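# Close every open drawer without disturbing anything or tipping

## Task

Push each drawer that is open until it is completely shut, keeping the cabinets and all other objects where they began. The robot must not topple or finish leaning. A drawer only counts as shut if it stays that way without the robot holding it there at the end.

## Robot and tools

Robot: TidyBot++, a wheeled base 0.54 m long, 0.50 m wide and 0.38 m tall on four driven casters. On top sits one seven-joint arm with a two-finger gripper. The shoulder is 0.12 m ahead of the base centre and 0.68 m above the floor. The arm begins folded with the hand aimed down. In that pose the wrist and hand reach up to 0.08 m beyond the base front, and the elbow rises up to 1.15 m. Cameras: base_camera (644x364, fixed on the base) and wrist_camera (644x476 fisheye, looking along the hand).

Frames: the base frame has its origin on the floor under the base centre, with x forward, y to the left and z up. hand_pose is reported in this frame. It is the point midway between the finger pads; its z axis runs out along the fingers and its y axis is the direction they open and close. The odometry frame is the base frame as it stood at scene start. Heading is positive to the left and runs from -3.142 to 3.142. base_tilt, in degrees, is positive when leaning forward or right, with a fixed error of about 1 degree.

execute_actions: the argument actions is a list holding one action or none. An empty list just reports state and images. An action can contain base, joints or both, plus optional speeds; its motions start together.
- base: exactly one key, each a relative offset from where the base currently is. translate_m is a straight drive in metres, forward positive, -2 to 2. strafe_m is a sideways move in metres, left positive, -2 to 2. rotate_rad turns in place in radians, counter-clockwise from above positive, -6.3 to 6.3.
- joints: absolute targets by name, in radians except gripper_pos. joint_1_rad turns the whole arm about vertical; any angle; positive is clockwise from above, opposite to rotate_rad. joint_2_rad is the shoulder, -2.249 to 2.249. joint_3_rad turns the upper arm about its length; any angle. joint_4_rad is the elbow, -2.579 to 2.579. joint_5_rad turns the forearm about its length; any angle. joint_6_rad is the wrist, -2.099 to 2.099. joint_7_rad rolls the hand; any angle; with the hand down, positive is counter-clockwise from above, and at 1.57 the fingers part left and right. gripper_pos runs 0 (wide open, gap about 85 mm) to 1 (shut, squeezing about 96 to 120 N per finger). Joints with unlimited angle go the short way round, so send steps of under half a turn. The tolerance for done is ±0.039 for joints 1 to 4, ±0.056 for 5 to 7 and ±0.03 for the gripper.
- speeds: caps for this action only. translate_m and strafe_m take 0.05 to 0.5 m/s; rotate_rad takes 0.1 to 1.57 rad/s. The maximum is the default. A base move needing over 8.667 s is refused, and no action runs past 15 s.
- cameras: a list of base_camera, wrist_camera or all. Leaving it out, null or all gives every camera; [] gives none. An unknown key, camera or out-of-range value rejects the call and nothing moves.

wait: seconds, from 0 to 10. Nothing new is commanded and the state and images come back. zoom_image: camera (base_camera or wrist_camera) and region [x0, y0, x1, y1] in pixels from the top-left corner, at most 504 by 504; it enlarges that camera's latest full image. finished_scene: scene, the current scene number; this is final and reports whether the task succeeded. Call it only once the drawers stay shut with nothing holding them.

Arm geometry: segments measure 0.42 m (upper arm), 0.31 m (forearm) and 0.31 m (wrist to hand point). With joint_1_rad 0, joint_3_rad 3.14 and joint_5_rad 0, roughly the start, the arm stays in the vertical plane through base x. Leaning from vertical (forward positive): upper arm = joint_2_rad, forearm = joint_2_rad - joint_4_rad, hand = that minus joint_6_rad. Forward reach from the shoulder sums length x sin(angle); height sums length x cos(angle). A downward hand reaches at most about 0.94 m high, and only near the base.

Result lines: base_status and joint_status say how each motion ended. done means the target was reached, but for the base it only means the wheels turned as far as commanded, slip included. off_target means it stopped short and may still be pushing. After contact_stop or time_out the motion holds where it stopped. joint command not followed, with a cause: line, means the arm targets were withheld, usually for self-collision; not_followed joints may be retried with later actions. on_its_own lists what moved uncommanded. motor_effort gives percent of max effort, with the bracketed value being the peak. ARM HIT means a hard strike on the base or arm. MOTOR HOT warns at 60 °C; an OVER-TEMPERATURE FAULT at 75 °C makes the arm sag, and joints then show limit_stop_at_motor_heat, so resend the targets. base_odometry counts wheel turns only and drifts by centimetres over many moves.

Cautions: friction leaves joints slightly off target. To correct, send last command + (wanted - read). hand_pose may be off by 1 to 2 cm, so trust the images. A blocked base keeps shoving until timeout and may still say done. A blocked joint presses harder with every correction. If the arm snags on something roughly 0.8 m or higher while the base drives, the robot can tip. A sideways push on a raised hand can lift wheels; retract the arm or back away to level out. Torque over 104.5 N m (joints 1 to 4) or 51.3 N m (joints 5 to 7) freezes the arm for 10 s and skips the rest of the call. Omitted joints may still be pushing toward old targets. Push drawers gently, avoid slams and hard shoves, and never shift the cabinets.

Each tool is called after "Call:" by a JSON object that holds its "fn" and its "kwargs".

## Session

I'll start by checking the robot's state and camera views.

Call:
{"fn": "execute_actions", "kwargs": {"actions": []}}

Scene clock: 0.00 s.
base_odometry: x=+0.000 y=+0.000 heading=+0.000 (m, m, rad; odometry frame)
base_tilt: forward=-0.2 right=+0.2 (deg)
base_status: not commanded
joint_positions: joint_1_rad=-0.043 joint_2_rad=-0.395 joint_3_rad=+3.133 joint_4_rad=-2.550 joint_5_rad=-0.032 joint_6_rad=-0.859 joint_7_rad=+1.568 gripper_pos=+0.000
joint_status: not commanded
motor_effort: joint_1_rad=-1 joint_2_rad=-1 joint_3_rad=+0 joint_4_rad=+16 joint_5_rad=+1 joint_6_rad=+2 joint_7_rad=-1 (%)
hand_pose: x=+0.2582 y=+0.0157 z=+0.5880 quat_wxyz=(-0.013, +0.998, +0.014, +0.064) (m; base frame)
pictures: base_camera, wrist_camera
Images, in order (width x height): base_camera 644x364, wrist_camera 644x476.

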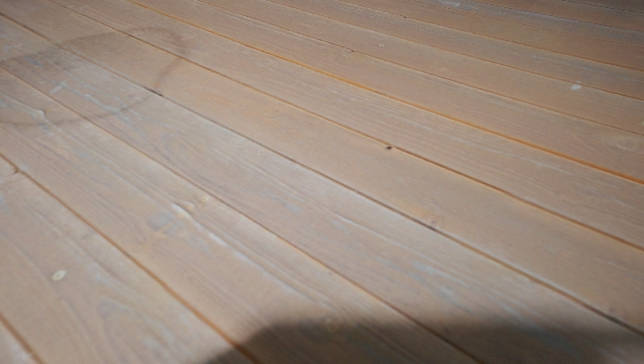

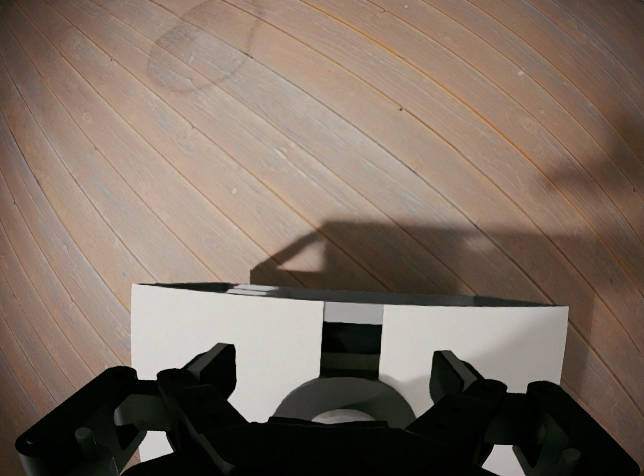

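Call:
{"fn": "execute_actions", "kwargs": {"actions": [{"joints": {"joint_6_rad": 0.45}}], "cameras": ["wrist_camera"]}}

Scene clock: 7.20 s.
base_odometry: x=+0.000 y=+0.000 heading=+0.000 (m, m, rad; odometry frame)
base_tilt: forward=-0.2 right=+0.2 (deg)
base_status: not commanded
joint_positions: joint_1_rad=-0.043 joint_2_rad=-0.395 joint_3_rad=+3.133 joint_4_rad=-2.549 joint_5_rad=-0.032 joint_6_rad=+0.437 joint_7_rad=+1.568 gripper_pos=+0.000
joint_status: all done
motor_effort: joint_1_rad=+0(0) joint_2_rad=-5(5) joint_3_rad=+0(0) joint_4_rad=+18(18) joint_5_rad=+0(0) joint_6_rad=+8(8) joint_7_rad=-1(1) (%)
hand_pose: x=+0.5267 y=+0.0186 z=+0.8514 quat_wxyz=(-0.021, +0.757, +0.004, +0.653) (m; base frame)
pictures: wrist_camera
camera_calibration (this result's frames):
wrist_camera: T_world_to_cam=[[0.0848306, -0.996217, -0.0188348, -0.00671653], [-0.173483, 0.00384697, -0.984829, 0.984045], [0.981177, 0.0868112, -0.172501, -0.23905], [0, 0, 0, 1]] pos_world=[0.405835, 0.0102755, 0.927754]
Images, in order (width x height): wrist_camera 644x476.

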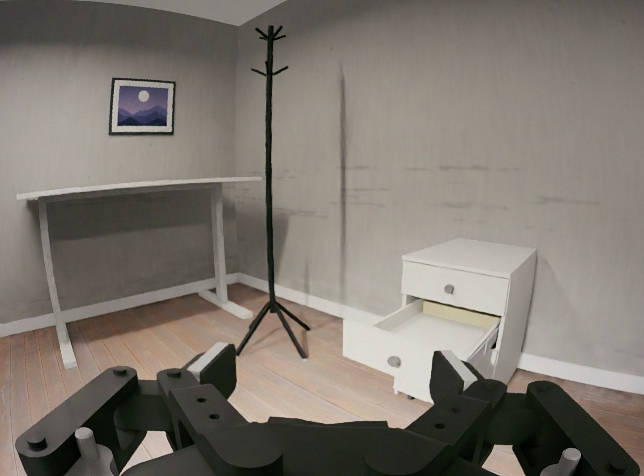

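Call:
{"fn": "zoom_image", "kwargs": {"camera": "wrist_camera", "region": [320, 220, 580, 420]}}

Call:
{"fn": "execute_actions", "kwargs": {"actions": [{"joints": {"joint_1_rad": 1.4}}], "cameras": ["wrist_camera"]}}

Region (320, 220, 580, 420) of wrist_camera's 644x476 image, scaled by 1.938; it fills the top 388 rows of this view, and the rest is white.

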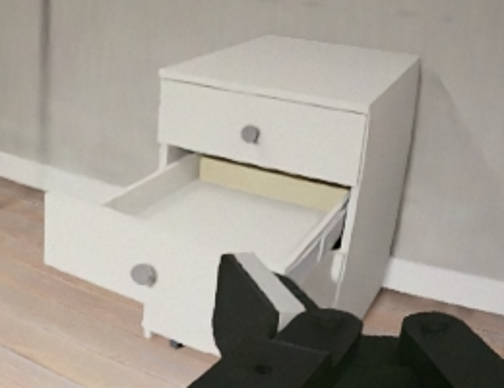

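Scene clock: 16.03 s.
base_odometry: x=+0.000 y=+0.000 heading=+0.000 (m, m, rad; odometry frame)
base_tilt: forward=-0.2 right=+0.2 (deg)
base_status: not commanded
joint_positions: joint_1_rad=+1.377 joint_2_rad=-0.395 joint_3_rad=+3.133 joint_4_rad=-2.549 joint_5_rad=-0.032 joint_6_rad=+0.437 joint_7_rad=+1.568 gripper_pos=+0.000
joint_status: all done
motor_effort: joint_1_rad=-1(1) joint_2_rad=-5(5) joint_3_rad=+0(1) joint_4_rad=+18(18) joint_5_rad=+0(0) joint_6_rad=+7(7) joint_7_rad=-1(1) (%)
hand_pose: x=+0.1988 y=-0.4003 z=+0.8514 quat_wxyz=(+0.410, +0.577, -0.490, +0.509) (m; base frame)
pictures: wrist_camera
camera_calibration (this result's frames):
wrist_camera: T_world_to_cam=[[-0.972085, -0.233872, -0.0188348, 0.119056], [-0.0223197, 0.172084, -0.984829, 0.966057], [0.233565, -0.956917, -0.1725, -0.150084], [0, 0, 0, 1]] pos_world=[0.17235, -0.282017, 0.927754]
Images, in order (width x height): wrist_camera 644x476.

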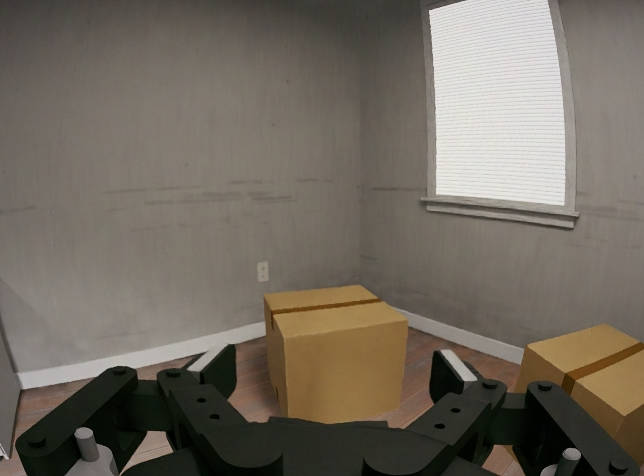

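Call:
{"fn": "execute_actions", "kwargs": {"actions": [{"joints": {"joint_1_rad": 3.0}}], "cameras": ["wrist_camera"]}}

Scene clock: 20.47 s.
base_odometry: x=+0.000 y=+0.000 heading=+0.000 (m, m, rad; odometry frame)
base_tilt: forward=-0.2 right=+0.2 (deg)
base_status: not commanded
joint_positions: joint_1_rad=+2.977 joint_2_rad=-0.395 joint_3_rad=+3.133 joint_4_rad=-2.549 joint_5_rad=-0.032 joint_6_rad=+0.437 joint_7_rad=+1.568 gripper_pos=+0.000
joint_status: all done
motor_effort: joint_1_rad=+0(2) joint_2_rad=-4(4) joint_3_rad=+0(1) joint_4_rad=+18(19) joint_5_rad=+0(0) joint_6_rad=+7(8) joint_7_rad=-1(1) (%)
hand_pose: x=-0.2834 y=-0.0681 z=+0.8514 quat_wxyz=(+0.651, +0.050, -0.755, +0.061) (m; base frame)
pictures: wrist_camera
camera_calibration (this result's frames):
wrist_camera: T_world_to_cam=[[-0.205396, 0.978498, -0.0188347, 0.0278203], [0.172662, 0.0172869, -0.984829, 0.942854], [-0.963328, -0.205532, -0.1725, -0.00765403], [0, 0, 0, 1]] pos_world=[-0.164455, -0.0450943, 0.927754]
Images, in order (width x height): wrist_camera 644x476.

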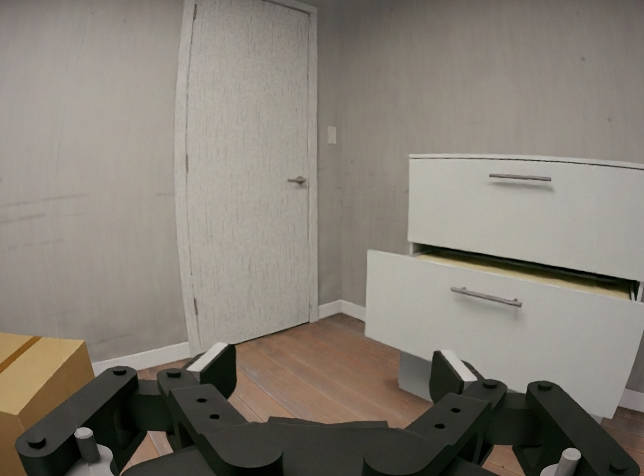

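Call:
{"fn": "execute_actions", "kwargs": {"actions": [{"joints": {"joint_1_rad": -2.2}}], "cameras": ["wrist_camera"]}}

Scene clock: 25.07 s.
base_odometry: x=+0.000 y=+0.000 heading=+0.000 (m, m, rad; odometry frame)
base_tilt: forward=-0.2 right=+0.2 (deg)
base_status: not commanded
joint_positions: joint_1_rad=+4.060 joint_2_rad=-0.395 joint_3_rad=+3.133 joint_4_rad=-2.549 joint_5_rad=-0.032 joint_6_rad=+0.437 joint_7_rad=+1.568 gripper_pos=+0.000
joint_status: all done
motor_effort: joint_1_rad=-1(1) joint_2_rad=-5(5) joint_3_rad=+0(1) joint_4_rad=+18(17) joint_5_rad=+1(0) joint_6_rad=+7(8) joint_7_rad=-1(1) (%)
hand_pose: x=-0.1297 y=+0.3236 z=+0.8514 quat_wxyz=(+0.589, -0.347, -0.673, -0.283) (m; base frame)
pictures: wrist_camera
camera_calibration (this result's frames):
wrist_camera: T_world_to_cam=[[0.768184, 0.639952, -0.0188348, -0.0880356], [0.0961773, -0.144434, -0.984829, 0.951956], [-0.632964, 0.754719, -0.172501, -0.0469669], [0, 0, 0, 1]] pos_world=[-0.0536573, 0.22928, 0.927754]
Images, in order (width x height): wrist_camera 644x476.

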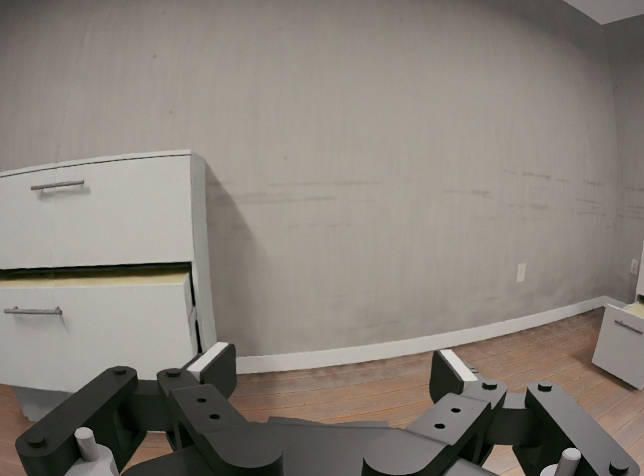

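Call:
{"fn": "execute_actions", "kwargs": {"actions": [{"joints": {"joint_1_rad": -1.1}}], "cameras": ["wrist_camera"]}}

Scene clock: 28.80 s.
base_odometry: x=+0.000 y=+0.000 heading=+0.000 (m, m, rad; odometry frame)
base_tilt: forward=-0.2 right=+0.2 (deg)
base_status: not commanded
joint_positions: joint_1_rad=+5.160 joint_2_rad=-0.395 joint_3_rad=+3.133 joint_4_rad=-2.549 joint_5_rad=-0.032 joint_6_rad=+0.437 joint_7_rad=+1.568 gripper_pos=+0.000
joint_status: all done
motor_effort: joint_1_rad=-1(1) joint_2_rad=-5(5) joint_3_rad=+0(0) joint_4_rad=+17(18) joint_5_rad=+0(1) joint_6_rad=+7(8) joint_7_rad=-1(1) (%)
hand_pose: x=+0.2947 y=+0.3684 z=+0.8514 quat_wxyz=(+0.354, -0.647, -0.393, -0.549) (m; base frame)
pictures: wrist_camera
camera_calibration (this result's frames):
wrist_camera: T_world_to_cam=[[0.918737, -0.39442, -0.0188353, -0.105951], [-0.0851101, -0.15122, -0.984829, 0.973529], [0.385588, 0.906402, -0.172501, -0.168175], [0, 0, 0, 1]] pos_world=[0.245044, 0.257862, 0.927754]
Images, in order (width x height): wrist_camera 644x476.

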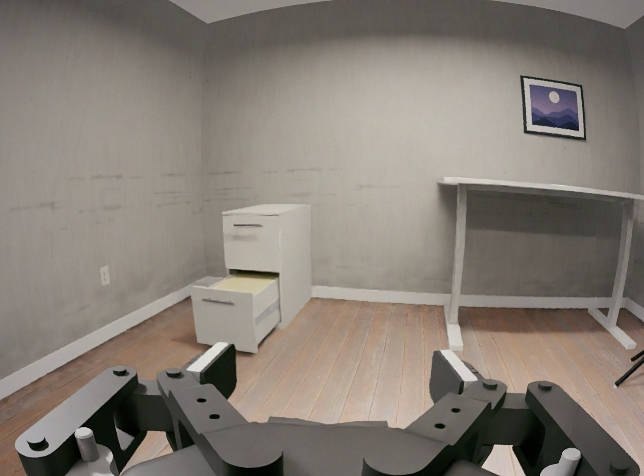

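Call:
{"fn": "execute_actions", "kwargs": {"actions": [{"base": {"rotate_rad": 2.46}, "joints": {"joint_1_rad": 0.04}}]}}

Scene clock: 119.27 s.
base_odometry: x=+0.000 y=+0.000 heading=+2.460 (m, m, rad; odometry frame)
base_tilt: forward=-0.2 right=+0.2 (deg)
base_status: done
joint_positions: joint_1_rad=+6.298 joint_2_rad=-0.395 joint_3_rad=+3.133 joint_4_rad=-2.549 joint_5_rad=-0.032 joint_6_rad=+0.437 joint_7_rad=+1.568 gripper_pos=+0.000
joint_status: all done
motor_effort: joint_1_rad=-1(1) joint_2_rad=-5(6) joint_3_rad=+0(1) joint_4_rad=+19(19) joint_5_rad=-1(0) joint_6_rad=+8(7) joint_7_rad=-1(1) (%)
hand_pose: x=+0.5271 y=-0.0051 z=+0.8514 quat_wxyz=(+0.002, -0.757, +0.018, -0.653) (m; base frame)
pictures: base_camera, wrist_camera
camera_calibration (this result's frames):
wrist_camera: T_world_to_cam=[[0.0268542, -0.999462, -0.0188349, 0.000182747], [-0.172967, 0.0139118, -0.984829, 0.983984], [0.984561, 0.0297047, -0.172501, -0.239453], [0, 0, 0, 1]] pos_world=[0.405948, -0.00639345, 0.927754]
Images, in order (width x height): base_camera 644x364, wrist_camera 644x476.

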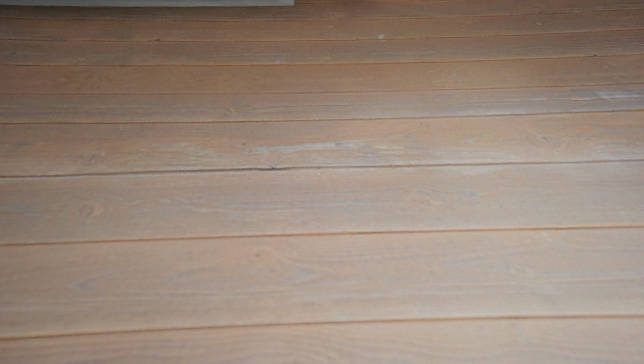

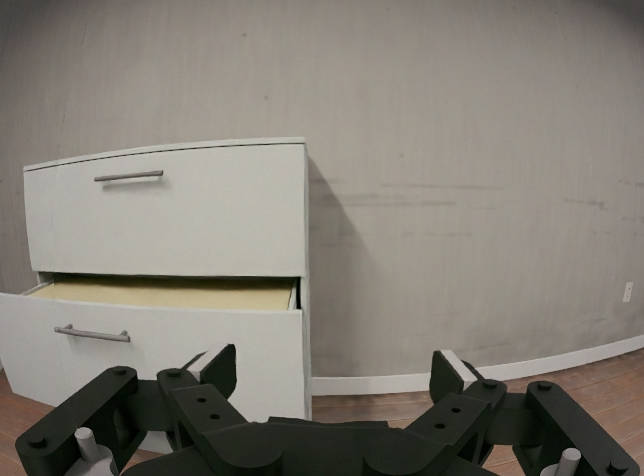

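Call:
{"fn": "zoom_image", "kwargs": {"camera": "wrist_camera", "region": [0, 120, 330, 440]}}

Region (0, 120, 330, 440) of wrist_camera's 644x476 image, scaled by 1.527; it fills the top 489 rows of this view, and the rest is white.

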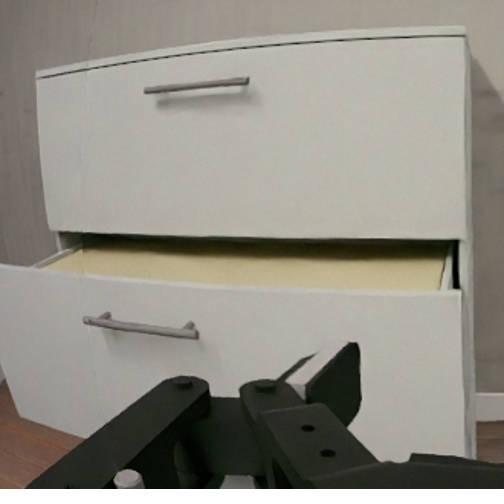

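Call:
{"fn": "zoom_image", "kwargs": {"camera": "base_camera", "region": [0, 0, 400, 100]}}

Region (0, 0, 400, 100) of base_camera's 644x364 image, scaled by 1.260; it fills the top 126 rows of this view, and the rest is white.

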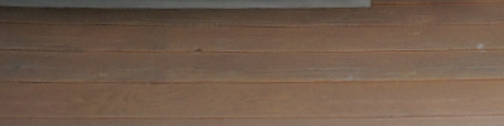

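Call:
{"fn": "zoom_image", "kwargs": {"camera": "base_camera", "region": [244, 0, 644, 100]}}

Region (244, 0, 644, 100) of base_camera's 644x364 image, scaled by 1.260; it fills the top 126 rows of this view, and the rest is white.

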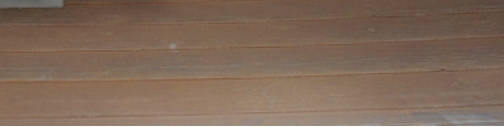

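Call:
{"fn": "execute_actions", "kwargs": {"actions": [{"base": {"rotate_rad": 0.045}}], "cameras": []}}

Call:
{"fn": "execute_actions", "kwargs": {"actions": [{"base": {"strafe_m": 0.52}, "joints": {"joint_1_rad": 0.03, "joint_2_rad": 1.35, "joint_4_rad": -1.79, "joint_6_rad": 1.57, "gripper_pos": 0.92}}]}}

Scene clock: 216.90 s.
base_odometry: x=+0.000 y=+0.000 heading=+2.504 (m, m, rad; odometry frame)
base_tilt: forward=-0.2 right=+0.2 (deg)
base_status: done
joint_positions: joint_1_rad=+6.301 joint_2_rad=-0.395 joint_3_rad=+3.133 joint_4_rad=-2.549 joint_5_rad=-0.032 joint_6_rad=+0.437 joint_7_rad=+1.568 gripper_pos=+0.000
joint_status: not commanded
motor_effort: joint_1_rad=-1(0) joint_2_rad=-5(4) joint_3_rad=+0(1) joint_4_rad=+18(18) joint_5_rad=+1(0) joint_6_rad=+8(8) joint_7_rad=-1(1) (%)
hand_pose: x=+0.5271 y=-0.0064 z=+0.8514 quat_wxyz=(+0.001, -0.757, +0.019, -0.653) (m; base frame)
pictures: none
No camera images: the call's "cameras" was empty. Leave "cameras" out to get every camera's image.

Scene clock: 219.83 s.
base_odometry: x=-0.309 y=-0.418 heading=+2.505 (m, m, rad; odometry frame)
base_tilt: forward=-0.1 right=+0.2 (deg)
base_status: done
joint_positions: joint_1_rad=+6.302 joint_2_rad=+1.337 joint_3_rad=+3.132 joint_4_rad=-1.807 joint_5_rad=-0.032 joint_6_rad=+1.533 joint_7_rad=+1.568 gripper_pos=+0.920
joint_status: all done
motor_effort: joint_1_rad=-1(2) joint_2_rad=-45(46) joint_3_rad=-1(2) joint_4_rad=+4(19) joint_5_rad=+0(1) joint_6_rad=+8(9) joint_7_rad=-1(1) (%)
hand_pose: x=+0.8382 y=-0.0183 z=+0.4527 quat_wxyz=(-0.012, -0.721, +0.022, -0.693) (m; base frame)
pictures: base_camera, wrist_camera
camera_calibration (this result's frames):
wrist_camera: T_world_to_cam=[[0.00223422, -0.999997, 0.000909716, -0.0171916], [-0.0675173, -0.00105849, -0.997718, 0.562505], [0.997716, 0.0021677, -0.0675195, -0.673172], [0, 0, 0, 1]] pos_world=[0.709651, -0.0151369, 0.515784]
Images, in order (width x height): base_camera 644x364, wrist_camera 644x476.

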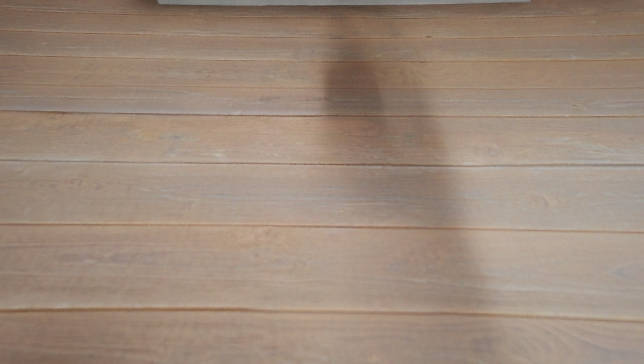

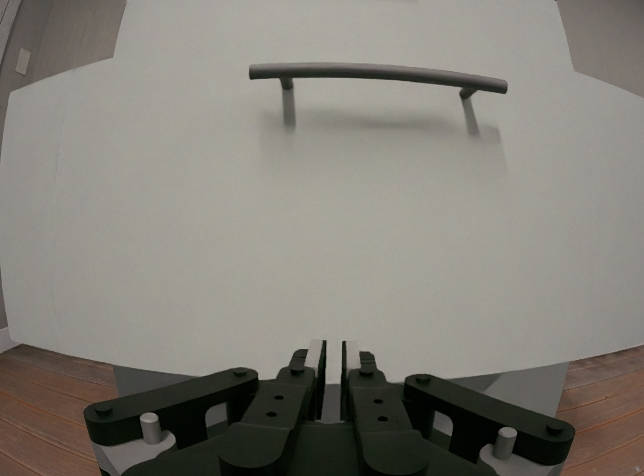

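Call:
{"fn": "execute_actions", "kwargs": {"actions": [{"base": {"translate_m": 0.33}, "speeds": {"translate_m": 0.1}}]}}

Scene clock: 232.93 s.
base_odometry: x=-0.575 y=-0.222 heading=+2.505 (m, m, rad; odometry frame)
base_tilt: forward=-0.1 right=+0.2 (deg)
base_status: done
joint_positions: joint_1_rad=+6.303 joint_2_rad=+1.349 joint_3_rad=+3.132 joint_4_rad=-1.793 joint_5_rad=-0.032 joint_6_rad=+1.563 joint_7_rad=+1.568 gripper_pos=+0.920
joint_status: not commanded
motor_effort: joint_1_rad=-1(3) joint_2_rad=-45(51) joint_3_rad=-1(2) joint_4_rad=+4(17) joint_5_rad=-1(3) joint_6_rad=+7(10) joint_7_rad=-1(1) (%)
hand_pose: x=+0.8400 y=-0.0194 z=+0.4571 quat_wxyz=(-0.013, -0.710, +0.022, -0.704) (m; base frame)
pictures: base_camera, wrist_camera
camera_calibration (this result's frames):
wrist_camera: T_world_to_cam=[[0.000470665, -0.999997, 0.00238621, -0.0175036], [-0.0367071, -0.00240188, -0.999323, 0.541818], [0.999326, 0.000382756, -0.0367081, -0.690093], [0, 0, 0, 1]] pos_world=[0.709525, -0.015938, 0.516161]
Images, in order (width x height): base_camera 644x364, wrist_camera 644x476.

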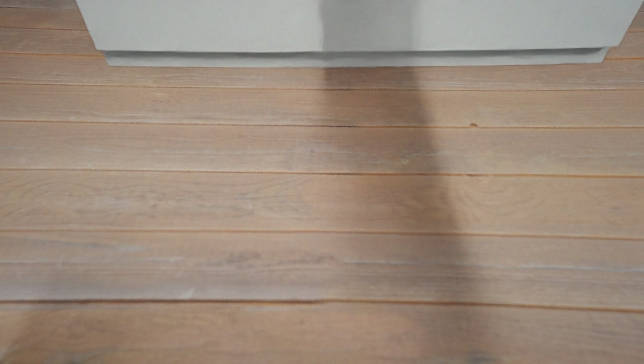

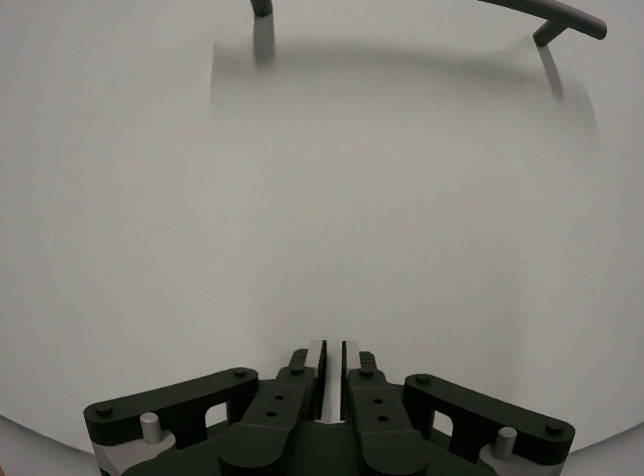

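Call:
{"fn": "execute_actions", "kwargs": {"actions": [{"base": {"translate_m": 0.06}, "speeds": {"translate_m": 0.06}}]}}

Scene clock: 240.90 s.
base_odometry: x=-0.623 y=-0.186 heading=+2.505 (m, m, rad; odometry frame)
base_tilt: forward=-0.1 right=+0.2 (deg)
base_status: done
joint_positions: joint_1_rad=+6.303 joint_2_rad=+1.353 joint_3_rad=+3.132 joint_4_rad=-1.818 joint_5_rad=-0.032 joint_6_rad=+1.568 joint_7_rad=+1.568 gripper_pos=+0.920
joint_status: not commanded
motor_effort: joint_1_rad=-1(1) joint_2_rad=-46(51) joint_3_rad=-1(1) joint_4_rad=+8(19) joint_5_rad=-1(1) joint_6_rad=+6(9) joint_7_rad=-1(1) (%)
hand_pose: x=+0.8315 y=-0.0192 z=+0.4487 quat_wxyz=(-0.013, -0.718, +0.022, -0.696) (m; base frame)
pictures: base_camera, wrist_camera
camera_calibration (this result's frames):
wrist_camera: T_world_to_cam=[[0.000697172, -0.999998, 0.00210586, -0.0173389], [-0.0595612, -0.00214365, -0.998222, 0.551698], [0.998224, 0.000570505, -0.0595625, -0.670733], [0, 0, 0, 1]] pos_world=[0.702414, -0.0157736, 0.510804]
Images, in order (width x height): base_camera 644x364, wrist_camera 644x476.

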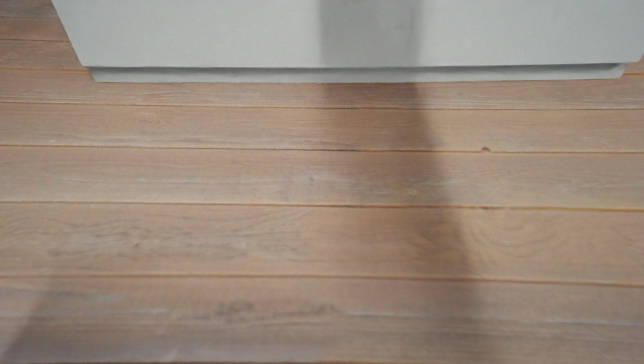

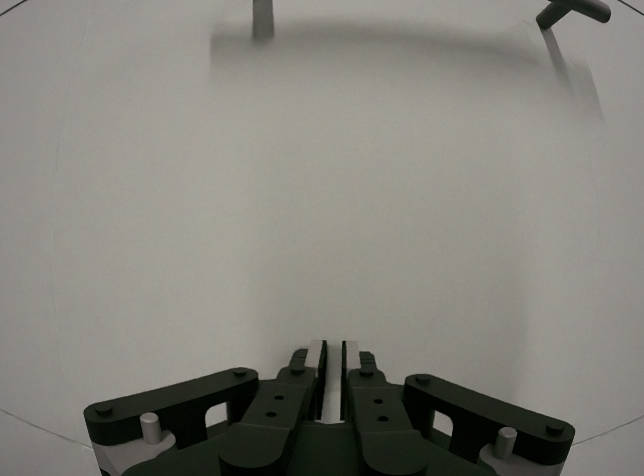

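Call:
{"fn": "execute_actions", "kwargs": {"actions": [{"base": {"translate_m": 0.025}, "speeds": {"translate_m": 0.05}}]}}

Scene clock: 248.40 s.
base_odometry: x=-0.642 y=-0.172 heading=+2.505 (m, m, rad; odometry frame)
base_tilt: forward=-0.2 right=+0.2 (deg)
base_status: done
joint_positions: joint_1_rad=+6.303 joint_2_rad=+1.355 joint_3_rad=+3.132 joint_4_rad=-1.890 joint_5_rad=-0.032 joint_6_rad=+1.614 joint_7_rad=+1.568 gripper_pos=+0.920
joint_status: not commanded
motor_effort: joint_1_rad=-2(4) joint_2_rad=-43(49) joint_3_rad=-2(2) joint_4_rad=+21(26) joint_5_rad=+1(2) joint_6_rad=-4(6) joint_7_rad=-1(1) (%)
hand_pose: x=+0.8079 y=-0.0190 z=+0.4407 quat_wxyz=(-0.014, -0.728, +0.021, -0.685) (m; base frame)
pictures: base_camera, wrist_camera
camera_calibration (this result's frames):
wrist_camera: T_world_to_cam=[[0.000771141, -0.999995, 0.00306649, -0.0175255], [-0.0873576, -0.00312213, -0.996172, 0.563825], [0.996177, 0.000500308, -0.0873596, -0.633795], [0, 0, 0, 1]] pos_world=[0.680639, -0.015448, 0.506352]
Images, in order (width x height): base_camera 644x364, wrist_camera 644x476.

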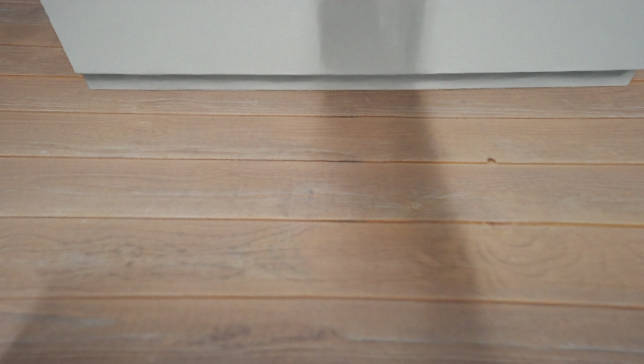

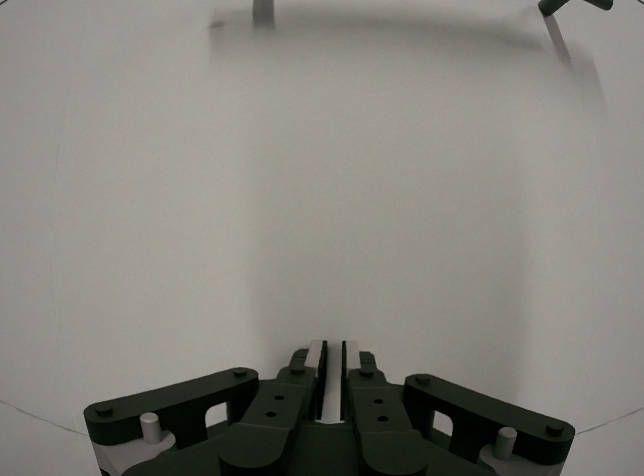

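Call:
{"fn": "execute_actions", "kwargs": {"actions": [{"base": {"translate_m": -0.35}}]}}

Scene clock: 276.00 s.
base_odometry: x=-0.361 y=-0.380 heading=+2.505 (m, m, rad; odometry frame)
base_tilt: forward=-0.2 right=+0.2 (deg)
base_status: done
joint_positions: joint_1_rad=+6.303 joint_2_rad=+1.350 joint_3_rad=+3.132 joint_4_rad=-1.786 joint_5_rad=-0.032 joint_6_rad=+1.600 joint_7_rad=+1.568 gripper_pos=+0.920
joint_status: not commanded
motor_effort: joint_1_rad=-1(4) joint_2_rad=-45(50) joint_3_rad=-1(2) joint_4_rad=+4(19) joint_5_rad=+0(2) joint_6_rad=+8(9) joint_7_rad=-1(1) (%)
hand_pose: x=+0.8419 y=-0.0198 z=+0.4703 quat_wxyz=(-0.014, -0.695, +0.022, -0.719) (m; base frame)
pictures: base_camera, wrist_camera
camera_calibration (this result's frames):
wrist_camera: T_world_to_cam=[[-0.000434808, -0.999991, 0.00432476, -0.0181011], [0.00629601, -0.00432742, -0.999971, 0.519181], [0.99998, -0.000407567, 0.00629783, -0.712347], [0, 0, 0, 1]] pos_world=[0.709056, -0.0161446, 0.523731]
Images, in order (width x height): base_camera 644x364, wrist_camera 644x476.

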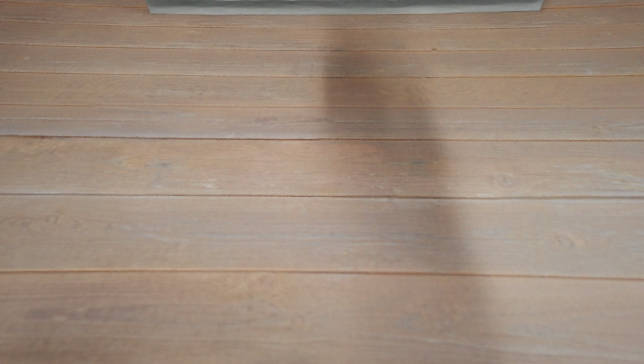

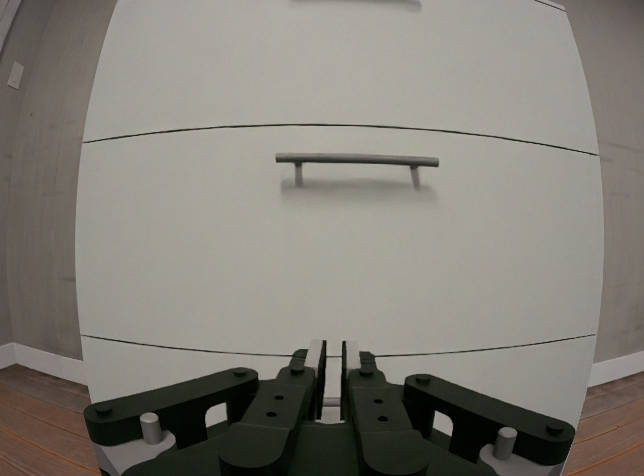

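Call:
{"fn": "execute_actions", "kwargs": {"actions": [{"base": {"rotate_rad": -1.59}, "joints": {"joint_2_rad": 0.3, "joint_4_rad": -2.2, "joint_6_rad": 0.85}}], "cameras": ["wrist_camera"]}}

Scene clock: 285.60 s.
base_odometry: x=-0.361 y=-0.380 heading=+0.915 (m, m, rad; odometry frame)
base_tilt: forward=-0.2 right=+0.2 (deg)
base_status: done
joint_positions: joint_1_rad=+6.330 joint_2_rad=+0.315 joint_3_rad=+3.142 joint_4_rad=-2.184 joint_5_rad=-0.032 joint_6_rad=+0.886 joint_7_rad=+1.568 gripper_pos=+0.920
joint_status: all done
motor_effort: joint_1_rad=-1(7) joint_2_rad=-29(48) joint_3_rad=+0(4) joint_4_rad=+14(15) joint_5_rad=-1(2) joint_6_rad=+7(8) joint_7_rad=-1(1) (%)
hand_pose: x=+0.7477 y=-0.0364 z=+0.8170 quat_wxyz=(-0.017, -0.721, +0.034, -0.692) (m; base frame)
pictures: wrist_camera
camera_calibration (this result's frames):
wrist_camera: T_world_to_cam=[[-0.0227094, -0.999701, -0.00911081, -0.00854619], [-0.06885, 0.0106554, -0.99757, 0.921174], [0.997369, -0.0220269, -0.0690714, -0.557581], [0, 0, 0, 1]] pos_world=[0.619343, -0.0306409, 0.880345]
Images, in order (width x height): wrist_camera 644x476.

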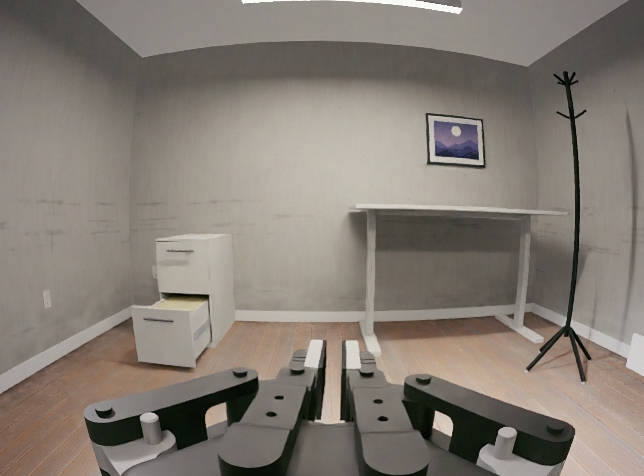

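Call:
{"fn": "zoom_image", "kwargs": {"camera": "wrist_camera", "region": [110, 215, 270, 385]}}

Region (110, 215, 270, 385) of wrist_camera's 644x476 image, scaled by 2.965; it fills the left 474 columns of this view, and the rest is white.

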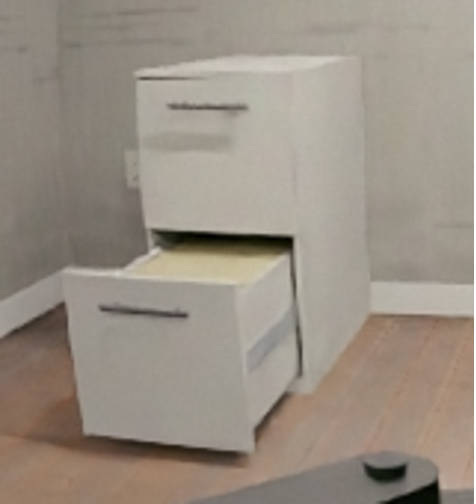

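Call:
{"fn": "execute_actions", "kwargs": {"actions": [{"base": {"translate_m": 1.28}, "joints": {"joint_1_rad": 0.0}}]}}

Scene clock: 322.67 s.
base_odometry: x=+0.420 y=+0.634 heading=+0.915 (m, m, rad; odometry frame)
base_tilt: forward=-0.2 right=+0.2 (deg)
base_status: done
joint_positions: joint_1_rad=+6.303 joint_2_rad=+0.313 joint_3_rad=+3.140 joint_4_rad=-2.188 joint_5_rad=-0.032 joint_6_rad=+0.884 joint_7_rad=+1.568 gripper_pos=+0.920
joint_status: all done
motor_effort: joint_1_rad=-1(2) joint_2_rad=-28(31) joint_3_rad=+0(2) joint_4_rad=+14(15) joint_5_rad=-1(0) joint_6_rad=+7(8) joint_7_rad=-1(1) (%)
hand_pose: x=+0.7470 y=-0.0178 z=+0.8155 quat_wxyz=(-0.007, -0.723, +0.024, -0.690) (m; base frame)
pictures: base_camera, wrist_camera
camera_calibration (this result's frames):
wrist_camera: T_world_to_cam=[[0.00687632, -0.999927, -0.00989376, -0.0114735], [-0.0735815, 0.00936122, -0.997245, 0.922668], [0.997265, 0.00758538, -0.0735118, -0.552357], [0, 0, 0, 1]] pos_world=[0.618817, -0.0159201, 0.879408]
Images, in order (width x height): base_camera 644x364, wrist_camera 644x476.

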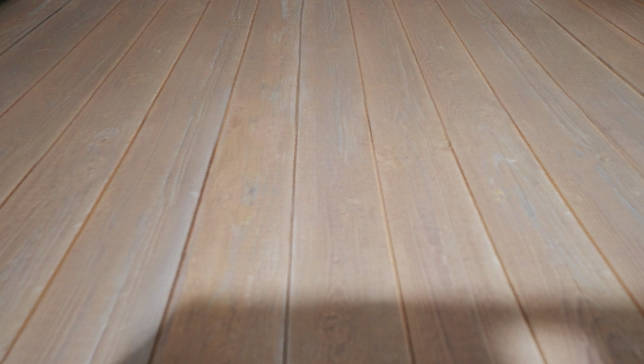

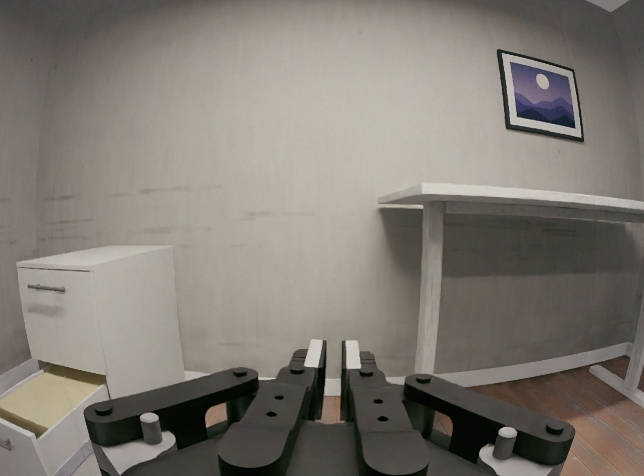

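Call:
{"fn": "execute_actions", "kwargs": {"actions": [{"base": {"strafe_m": 0.91}, "joints": {"joint_1_rad": 0.0, "joint_2_rad": 2.0, "joint_4_rad": -1.14, "joint_6_rad": 1.57}}]}}

Scene clock: 331.67 s.
base_odometry: x=-0.301 y=+1.189 heading=+0.915 (m, m, rad; odometry frame)
base_tilt: forward=-0.2 right=+0.2 (deg)
base_status: done
joint_positions: joint_1_rad=+6.292 joint_2_rad=+1.986 joint_3_rad=+3.140 joint_4_rad=-1.157 joint_5_rad=-0.032 joint_6_rad=+1.533 joint_7_rad=+1.568 gripper_pos=+0.920
joint_status: all done
motor_effort: joint_1_rad=+0(4) joint_2_rad=-43(52) joint_3_rad=-1(3) joint_4_rad=+4(15) joint_5_rad=+0(1) joint_6_rad=+8(8) joint_7_rad=-1(1) (%)
hand_pose: x=+0.8144 y=-0.0145 z=+0.1856 quat_wxyz=(-0.013, -0.720, +0.016, -0.693) (m; base frame)
pictures: base_camera, wrist_camera
camera_calibration (this result's frames):
wrist_camera: T_world_to_cam=[[0.00933565, -0.999917, 0.00888378, -0.0203512], [-0.0663308, -0.00948385, -0.997753, 0.293369], [0.997754, 0.0087254, -0.0664138, -0.667605], [0, 0, 0, 1]] pos_world=[0.685755, -0.0117421, 0.248552]
Images, in order (width x height): base_camera 644x364, wrist_camera 644x476.

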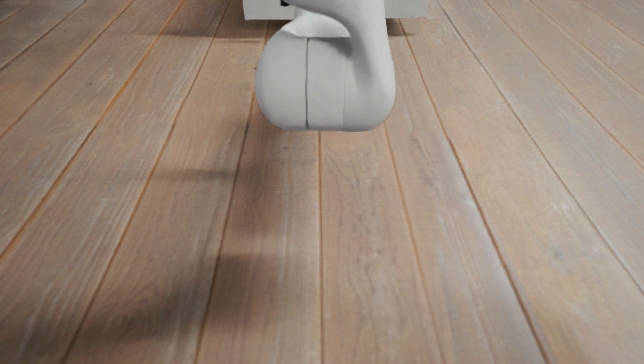

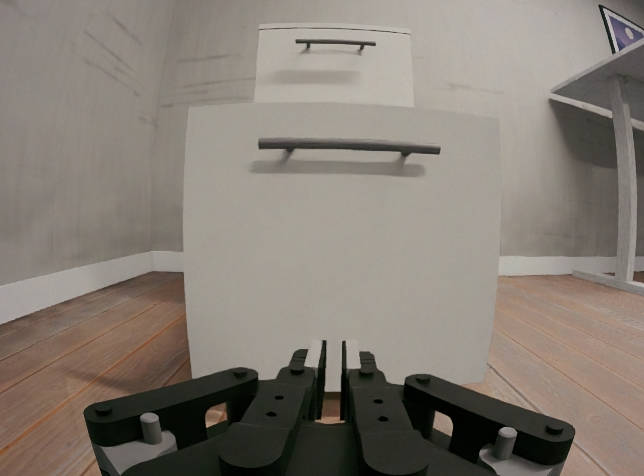

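Call:
{"fn": "execute_actions", "kwargs": {"actions": [{"base": {"translate_m": 0.58}, "speeds": {"translate_m": 0.13}}]}}

Scene clock: 344.93 s.
base_odometry: x=+0.053 y=+1.649 heading=+0.915 (m, m, rad; odometry frame)
base_tilt: forward=-0.2 right=+0.2 (deg)
base_status: done
joint_positions: joint_1_rad=+6.292 joint_2_rad=+2.005 joint_3_rad=+3.140 joint_4_rad=-1.148 joint_5_rad=-0.032 joint_6_rad=+1.548 joint_7_rad=+1.568 gripper_pos=+0.920
joint_status: not commanded
motor_effort: joint_1_rad=-1(2) joint_2_rad=-42(56) joint_3_rad=-1(1) joint_4_rad=+4(18) joint_5_rad=+0(2) joint_6_rad=+8(9) joint_7_rad=-1(1) (%)
hand_pose: x=+0.8080 y=-0.0143 z=+0.1798 quat_wxyz=(-0.013, -0.719, +0.016, -0.695) (m; base frame)
pictures: base_camera, wrist_camera
camera_calibration (this result's frames):
wrist_camera: T_world_to_cam=[[0.00946498, -0.999911, 0.00938106, -0.0202669], [-0.061707, -0.00994765, -0.998045, 0.283455], [0.998049, 0.0088676, -0.0617957, -0.662687], [0, 0, 0, 1]] pos_world=[0.679077, -0.0115689, 0.24214]
Images, in order (width x height): base_camera 644x364, wrist_camera 644x476.

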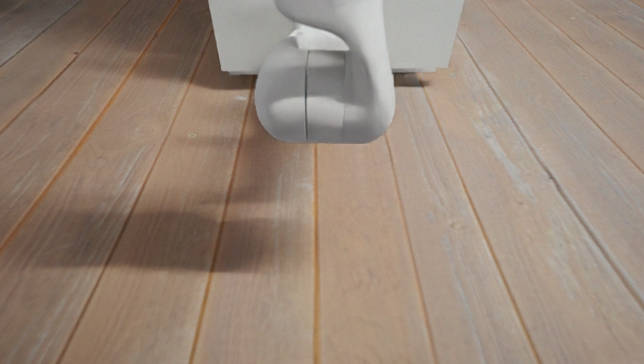

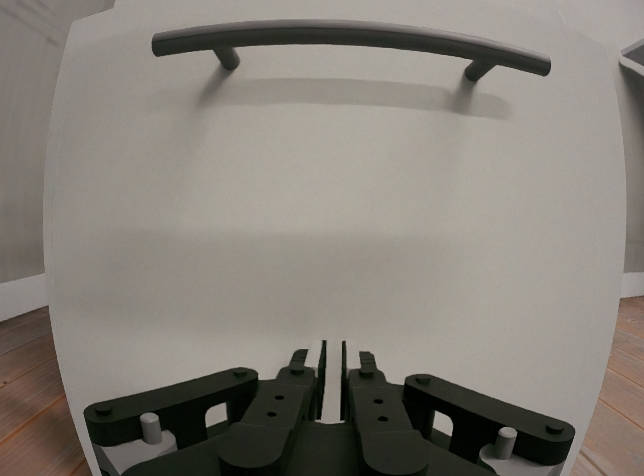

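Call:
{"fn": "execute_actions", "kwargs": {"actions": [{"base": {"translate_m": 0.05}, "speeds": {"translate_m": 0.06}}]}}

Scene clock: 349.57 s.
base_odometry: x=+0.084 y=+1.689 heading=+0.915 (m, m, rad; odometry frame)
base_tilt: forward=-0.1 right=+0.2 (deg)
base_status: done
joint_positions: joint_1_rad=+6.292 joint_2_rad=+2.011 joint_3_rad=+3.140 joint_4_rad=-1.149 joint_5_rad=-0.032 joint_6_rad=+1.551 joint_7_rad=+1.568 gripper_pos=+0.920
joint_status: not commanded
motor_effort: joint_1_rad=-1(2) joint_2_rad=-43(50) joint_3_rad=-1(2) joint_4_rad=+4(9) joint_5_rad=+0(2) joint_6_rad=+8(8) joint_7_rad=-1(1) (%)
hand_pose: x=+0.8046 y=-0.0143 z=+0.1763 quat_wxyz=(-0.013, -0.720, +0.016, -0.693) (m; base frame)
pictures: base_camera, wrist_camera
camera_calibration (this result's frames):
wrist_camera: T_world_to_cam=[[0.00950366, -0.999911, 0.009404, -0.0202089], [-0.0658838, -0.0100101, -0.997777, 0.283054], [0.997782, 0.00886297, -0.065973, -0.658579], [0, 0, 0, 1]] pos_world=[0.675959, -0.0115367, 0.239167]
Images, in order (width x height): base_camera 644x364, wrist_camera 644x476.

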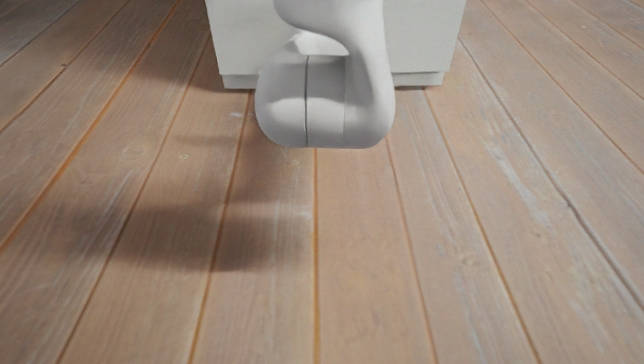

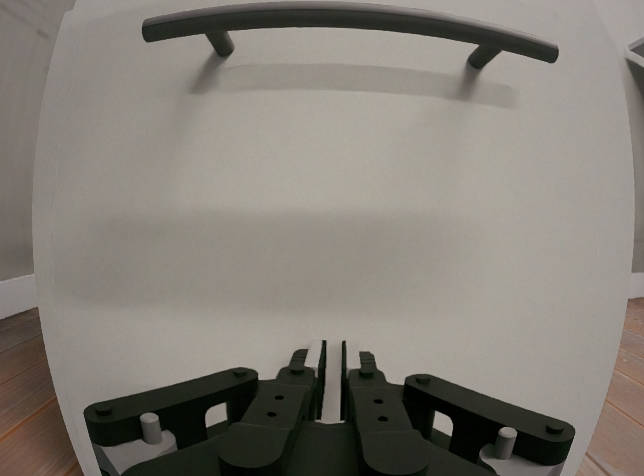

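Call:
{"fn": "execute_actions", "kwargs": {"actions": [{"base": {"translate_m": 0.025}, "speeds": {"translate_m": 0.05}}]}}

Scene clock: 352.73 s.
base_odometry: x=+0.099 y=+1.709 heading=+0.915 (m, m, rad; odometry frame)
base_tilt: forward=-0.1 right=+0.2 (deg)
base_status: done
joint_positions: joint_1_rad=+6.292 joint_2_rad=+2.029 joint_3_rad=+3.140 joint_4_rad=-1.162 joint_5_rad=-0.032 joint_6_rad=+1.558 joint_7_rad=+1.568 gripper_pos=+0.920
joint_status: not commanded
motor_effort: joint_1_rad=-1(3) joint_2_rad=-49(55) joint_3_rad=-1(1) joint_4_rad=+8(16) joint_5_rad=+0(0) joint_6_rad=+9(8) joint_7_rad=-1(1) (%)
hand_pose: x=+0.7914 y=-0.0142 z=+0.1626 quat_wxyz=(-0.013, -0.728, +0.016, -0.685) (m; base frame)
pictures: base_camera, wrist_camera
camera_calibration (this result's frames):
wrist_camera: T_world_to_cam=[[0.00974078, -0.99991, 0.0091843, -0.0199871], [-0.089574, -0.0100203, -0.99593, 0.286953], [0.995933, 0.00887846, -0.0896635, -0.640995], [0, 0, 0, 1]] pos_world=[0.664286, -0.0114189, 0.228495]
Images, in order (width x height): base_camera 644x364, wrist_camera 644x476.

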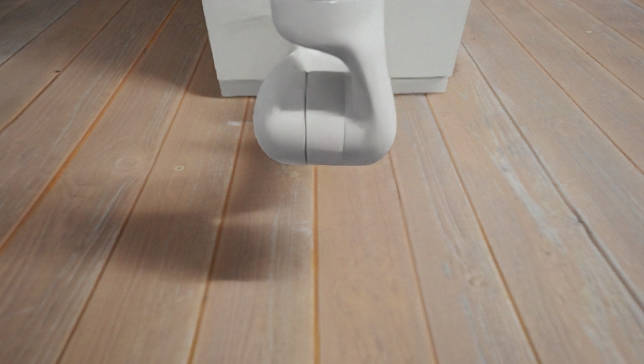

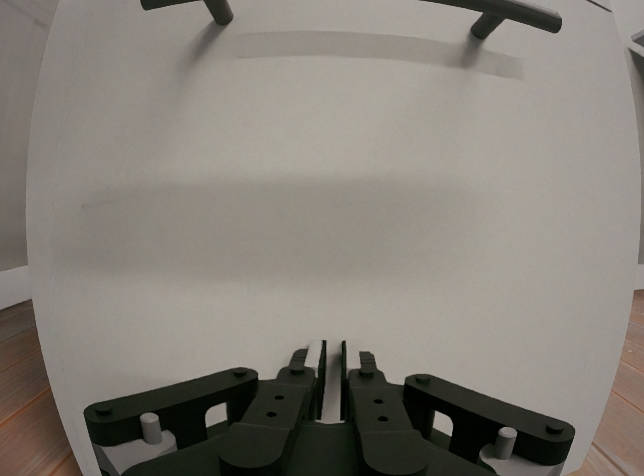

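Call:
{"fn": "execute_actions", "kwargs": {"actions": [{"base": {"translate_m": 0.02}, "speeds": {"translate_m": 0.05}}]}}

Scene clock: 355.20 s.
base_odometry: x=+0.111 y=+1.725 heading=+0.915 (m, m, rad; odometry frame)
base_tilt: forward=-0.1 right=+0.2 (deg)
base_status: done
joint_positions: joint_1_rad=+6.292 joint_2_rad=+2.056 joint_3_rad=+3.140 joint_4_rad=-1.178 joint_5_rad=-0.032 joint_6_rad=+1.561 joint_7_rad=+1.568 gripper_pos=+0.920
joint_status: not commanded
motor_effort: joint_1_rad=-2(3) joint_2_rad=-53(55) joint_3_rad=-1(2) joint_4_rad=+10(13) joint_5_rad=+1(1) joint_6_rad=+9(9) joint_7_rad=-2(1) (%)
hand_pose: x=+0.7716 y=-0.0140 z=+0.1408 quat_wxyz=(-0.013, -0.742, +0.016, -0.670) (m; base frame)
pictures: base_camera, wrist_camera
camera_calibration (this result's frames):
wrist_camera: T_world_to_cam=[[0.0101217, -0.999913, 0.0085164, -0.0196136], [-0.129813, -0.00975871, -0.99149, 0.293908], [0.991487, 0.00893002, -0.129901, -0.614081], [0, 0, 0, 1]] pos_world=[0.647205, -0.0112599, 0.211805]
Images, in order (width x height): base_camera 644x364, wrist_camera 644x476.

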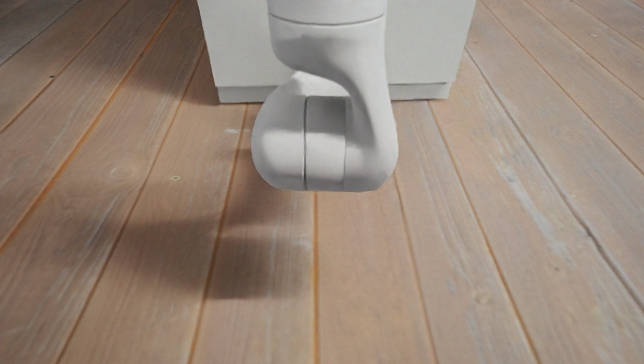

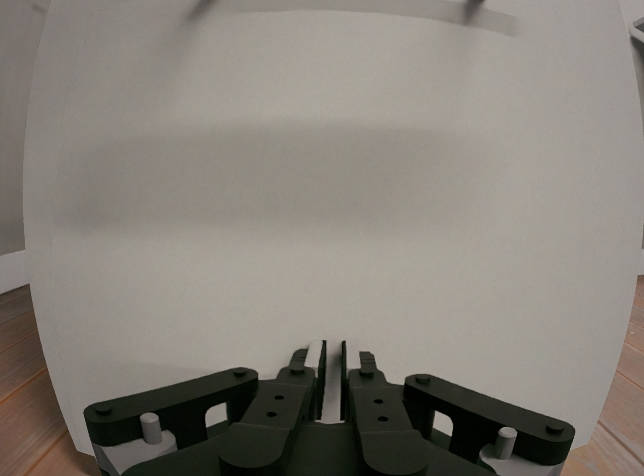

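Call:
{"fn": "execute_actions", "kwargs": {"actions": [{"base": {"translate_m": -0.4}}]}}

Scene clock: 359.87 s.
base_odometry: x=-0.133 y=+1.408 heading=+0.915 (m, m, rad; odometry frame)
base_tilt: forward=-0.1 right=+0.2 (deg)
base_status: done
joint_positions: joint_1_rad=+6.291 joint_2_rad=+1.997 joint_3_rad=+3.140 joint_4_rad=-1.142 joint_5_rad=-0.032 joint_6_rad=+1.561 joint_7_rad=+1.568 gripper_pos=+0.920
joint_status: not commanded
motor_effort: joint_1_rad=-1(4) joint_2_rad=-42(51) joint_3_rad=-1(2) joint_4_rad=+5(8) joint_5_rad=+0(1) joint_6_rad=+7(10) joint_7_rad=-1(1) (%)
hand_pose: x=+0.8143 y=-0.0141 z=+0.1916 quat_wxyz=(-0.013, -0.709, +0.016, -0.705) (m; base frame)
pictures: base_camera, wrist_camera
camera_calibration (this result's frames):
wrist_camera: T_world_to_cam=[[0.00961925, -0.999901, 0.0102911, -0.0204883], [-0.0342522, -0.010615, -0.999357, 0.273533], [0.999367, 0.00926057, -0.0343509, -0.674542], [0, 0, 0, 1]] pos_world=[0.683681, -0.011336, 0.250397]
Images, in order (width x height): base_camera 644x364, wrist_camera 644x476.

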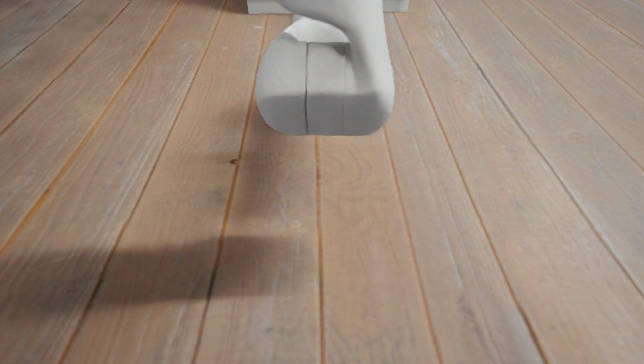

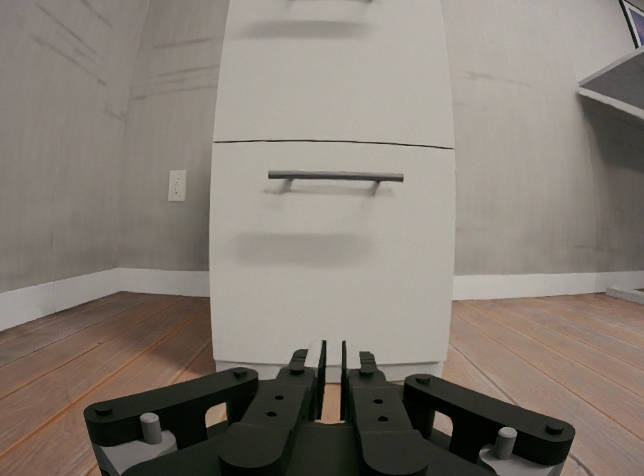

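Call:
{"fn": "zoom_image", "kwargs": {"camera": "wrist_camera", "region": [190, 100, 480, 200]}}

Region (190, 100, 480, 200) of wrist_camera's 644x476 image, scaled by 1.738; it fills the top 174 rows of this view, and the rest is white.

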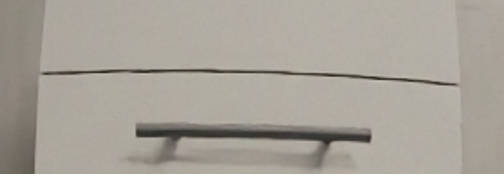

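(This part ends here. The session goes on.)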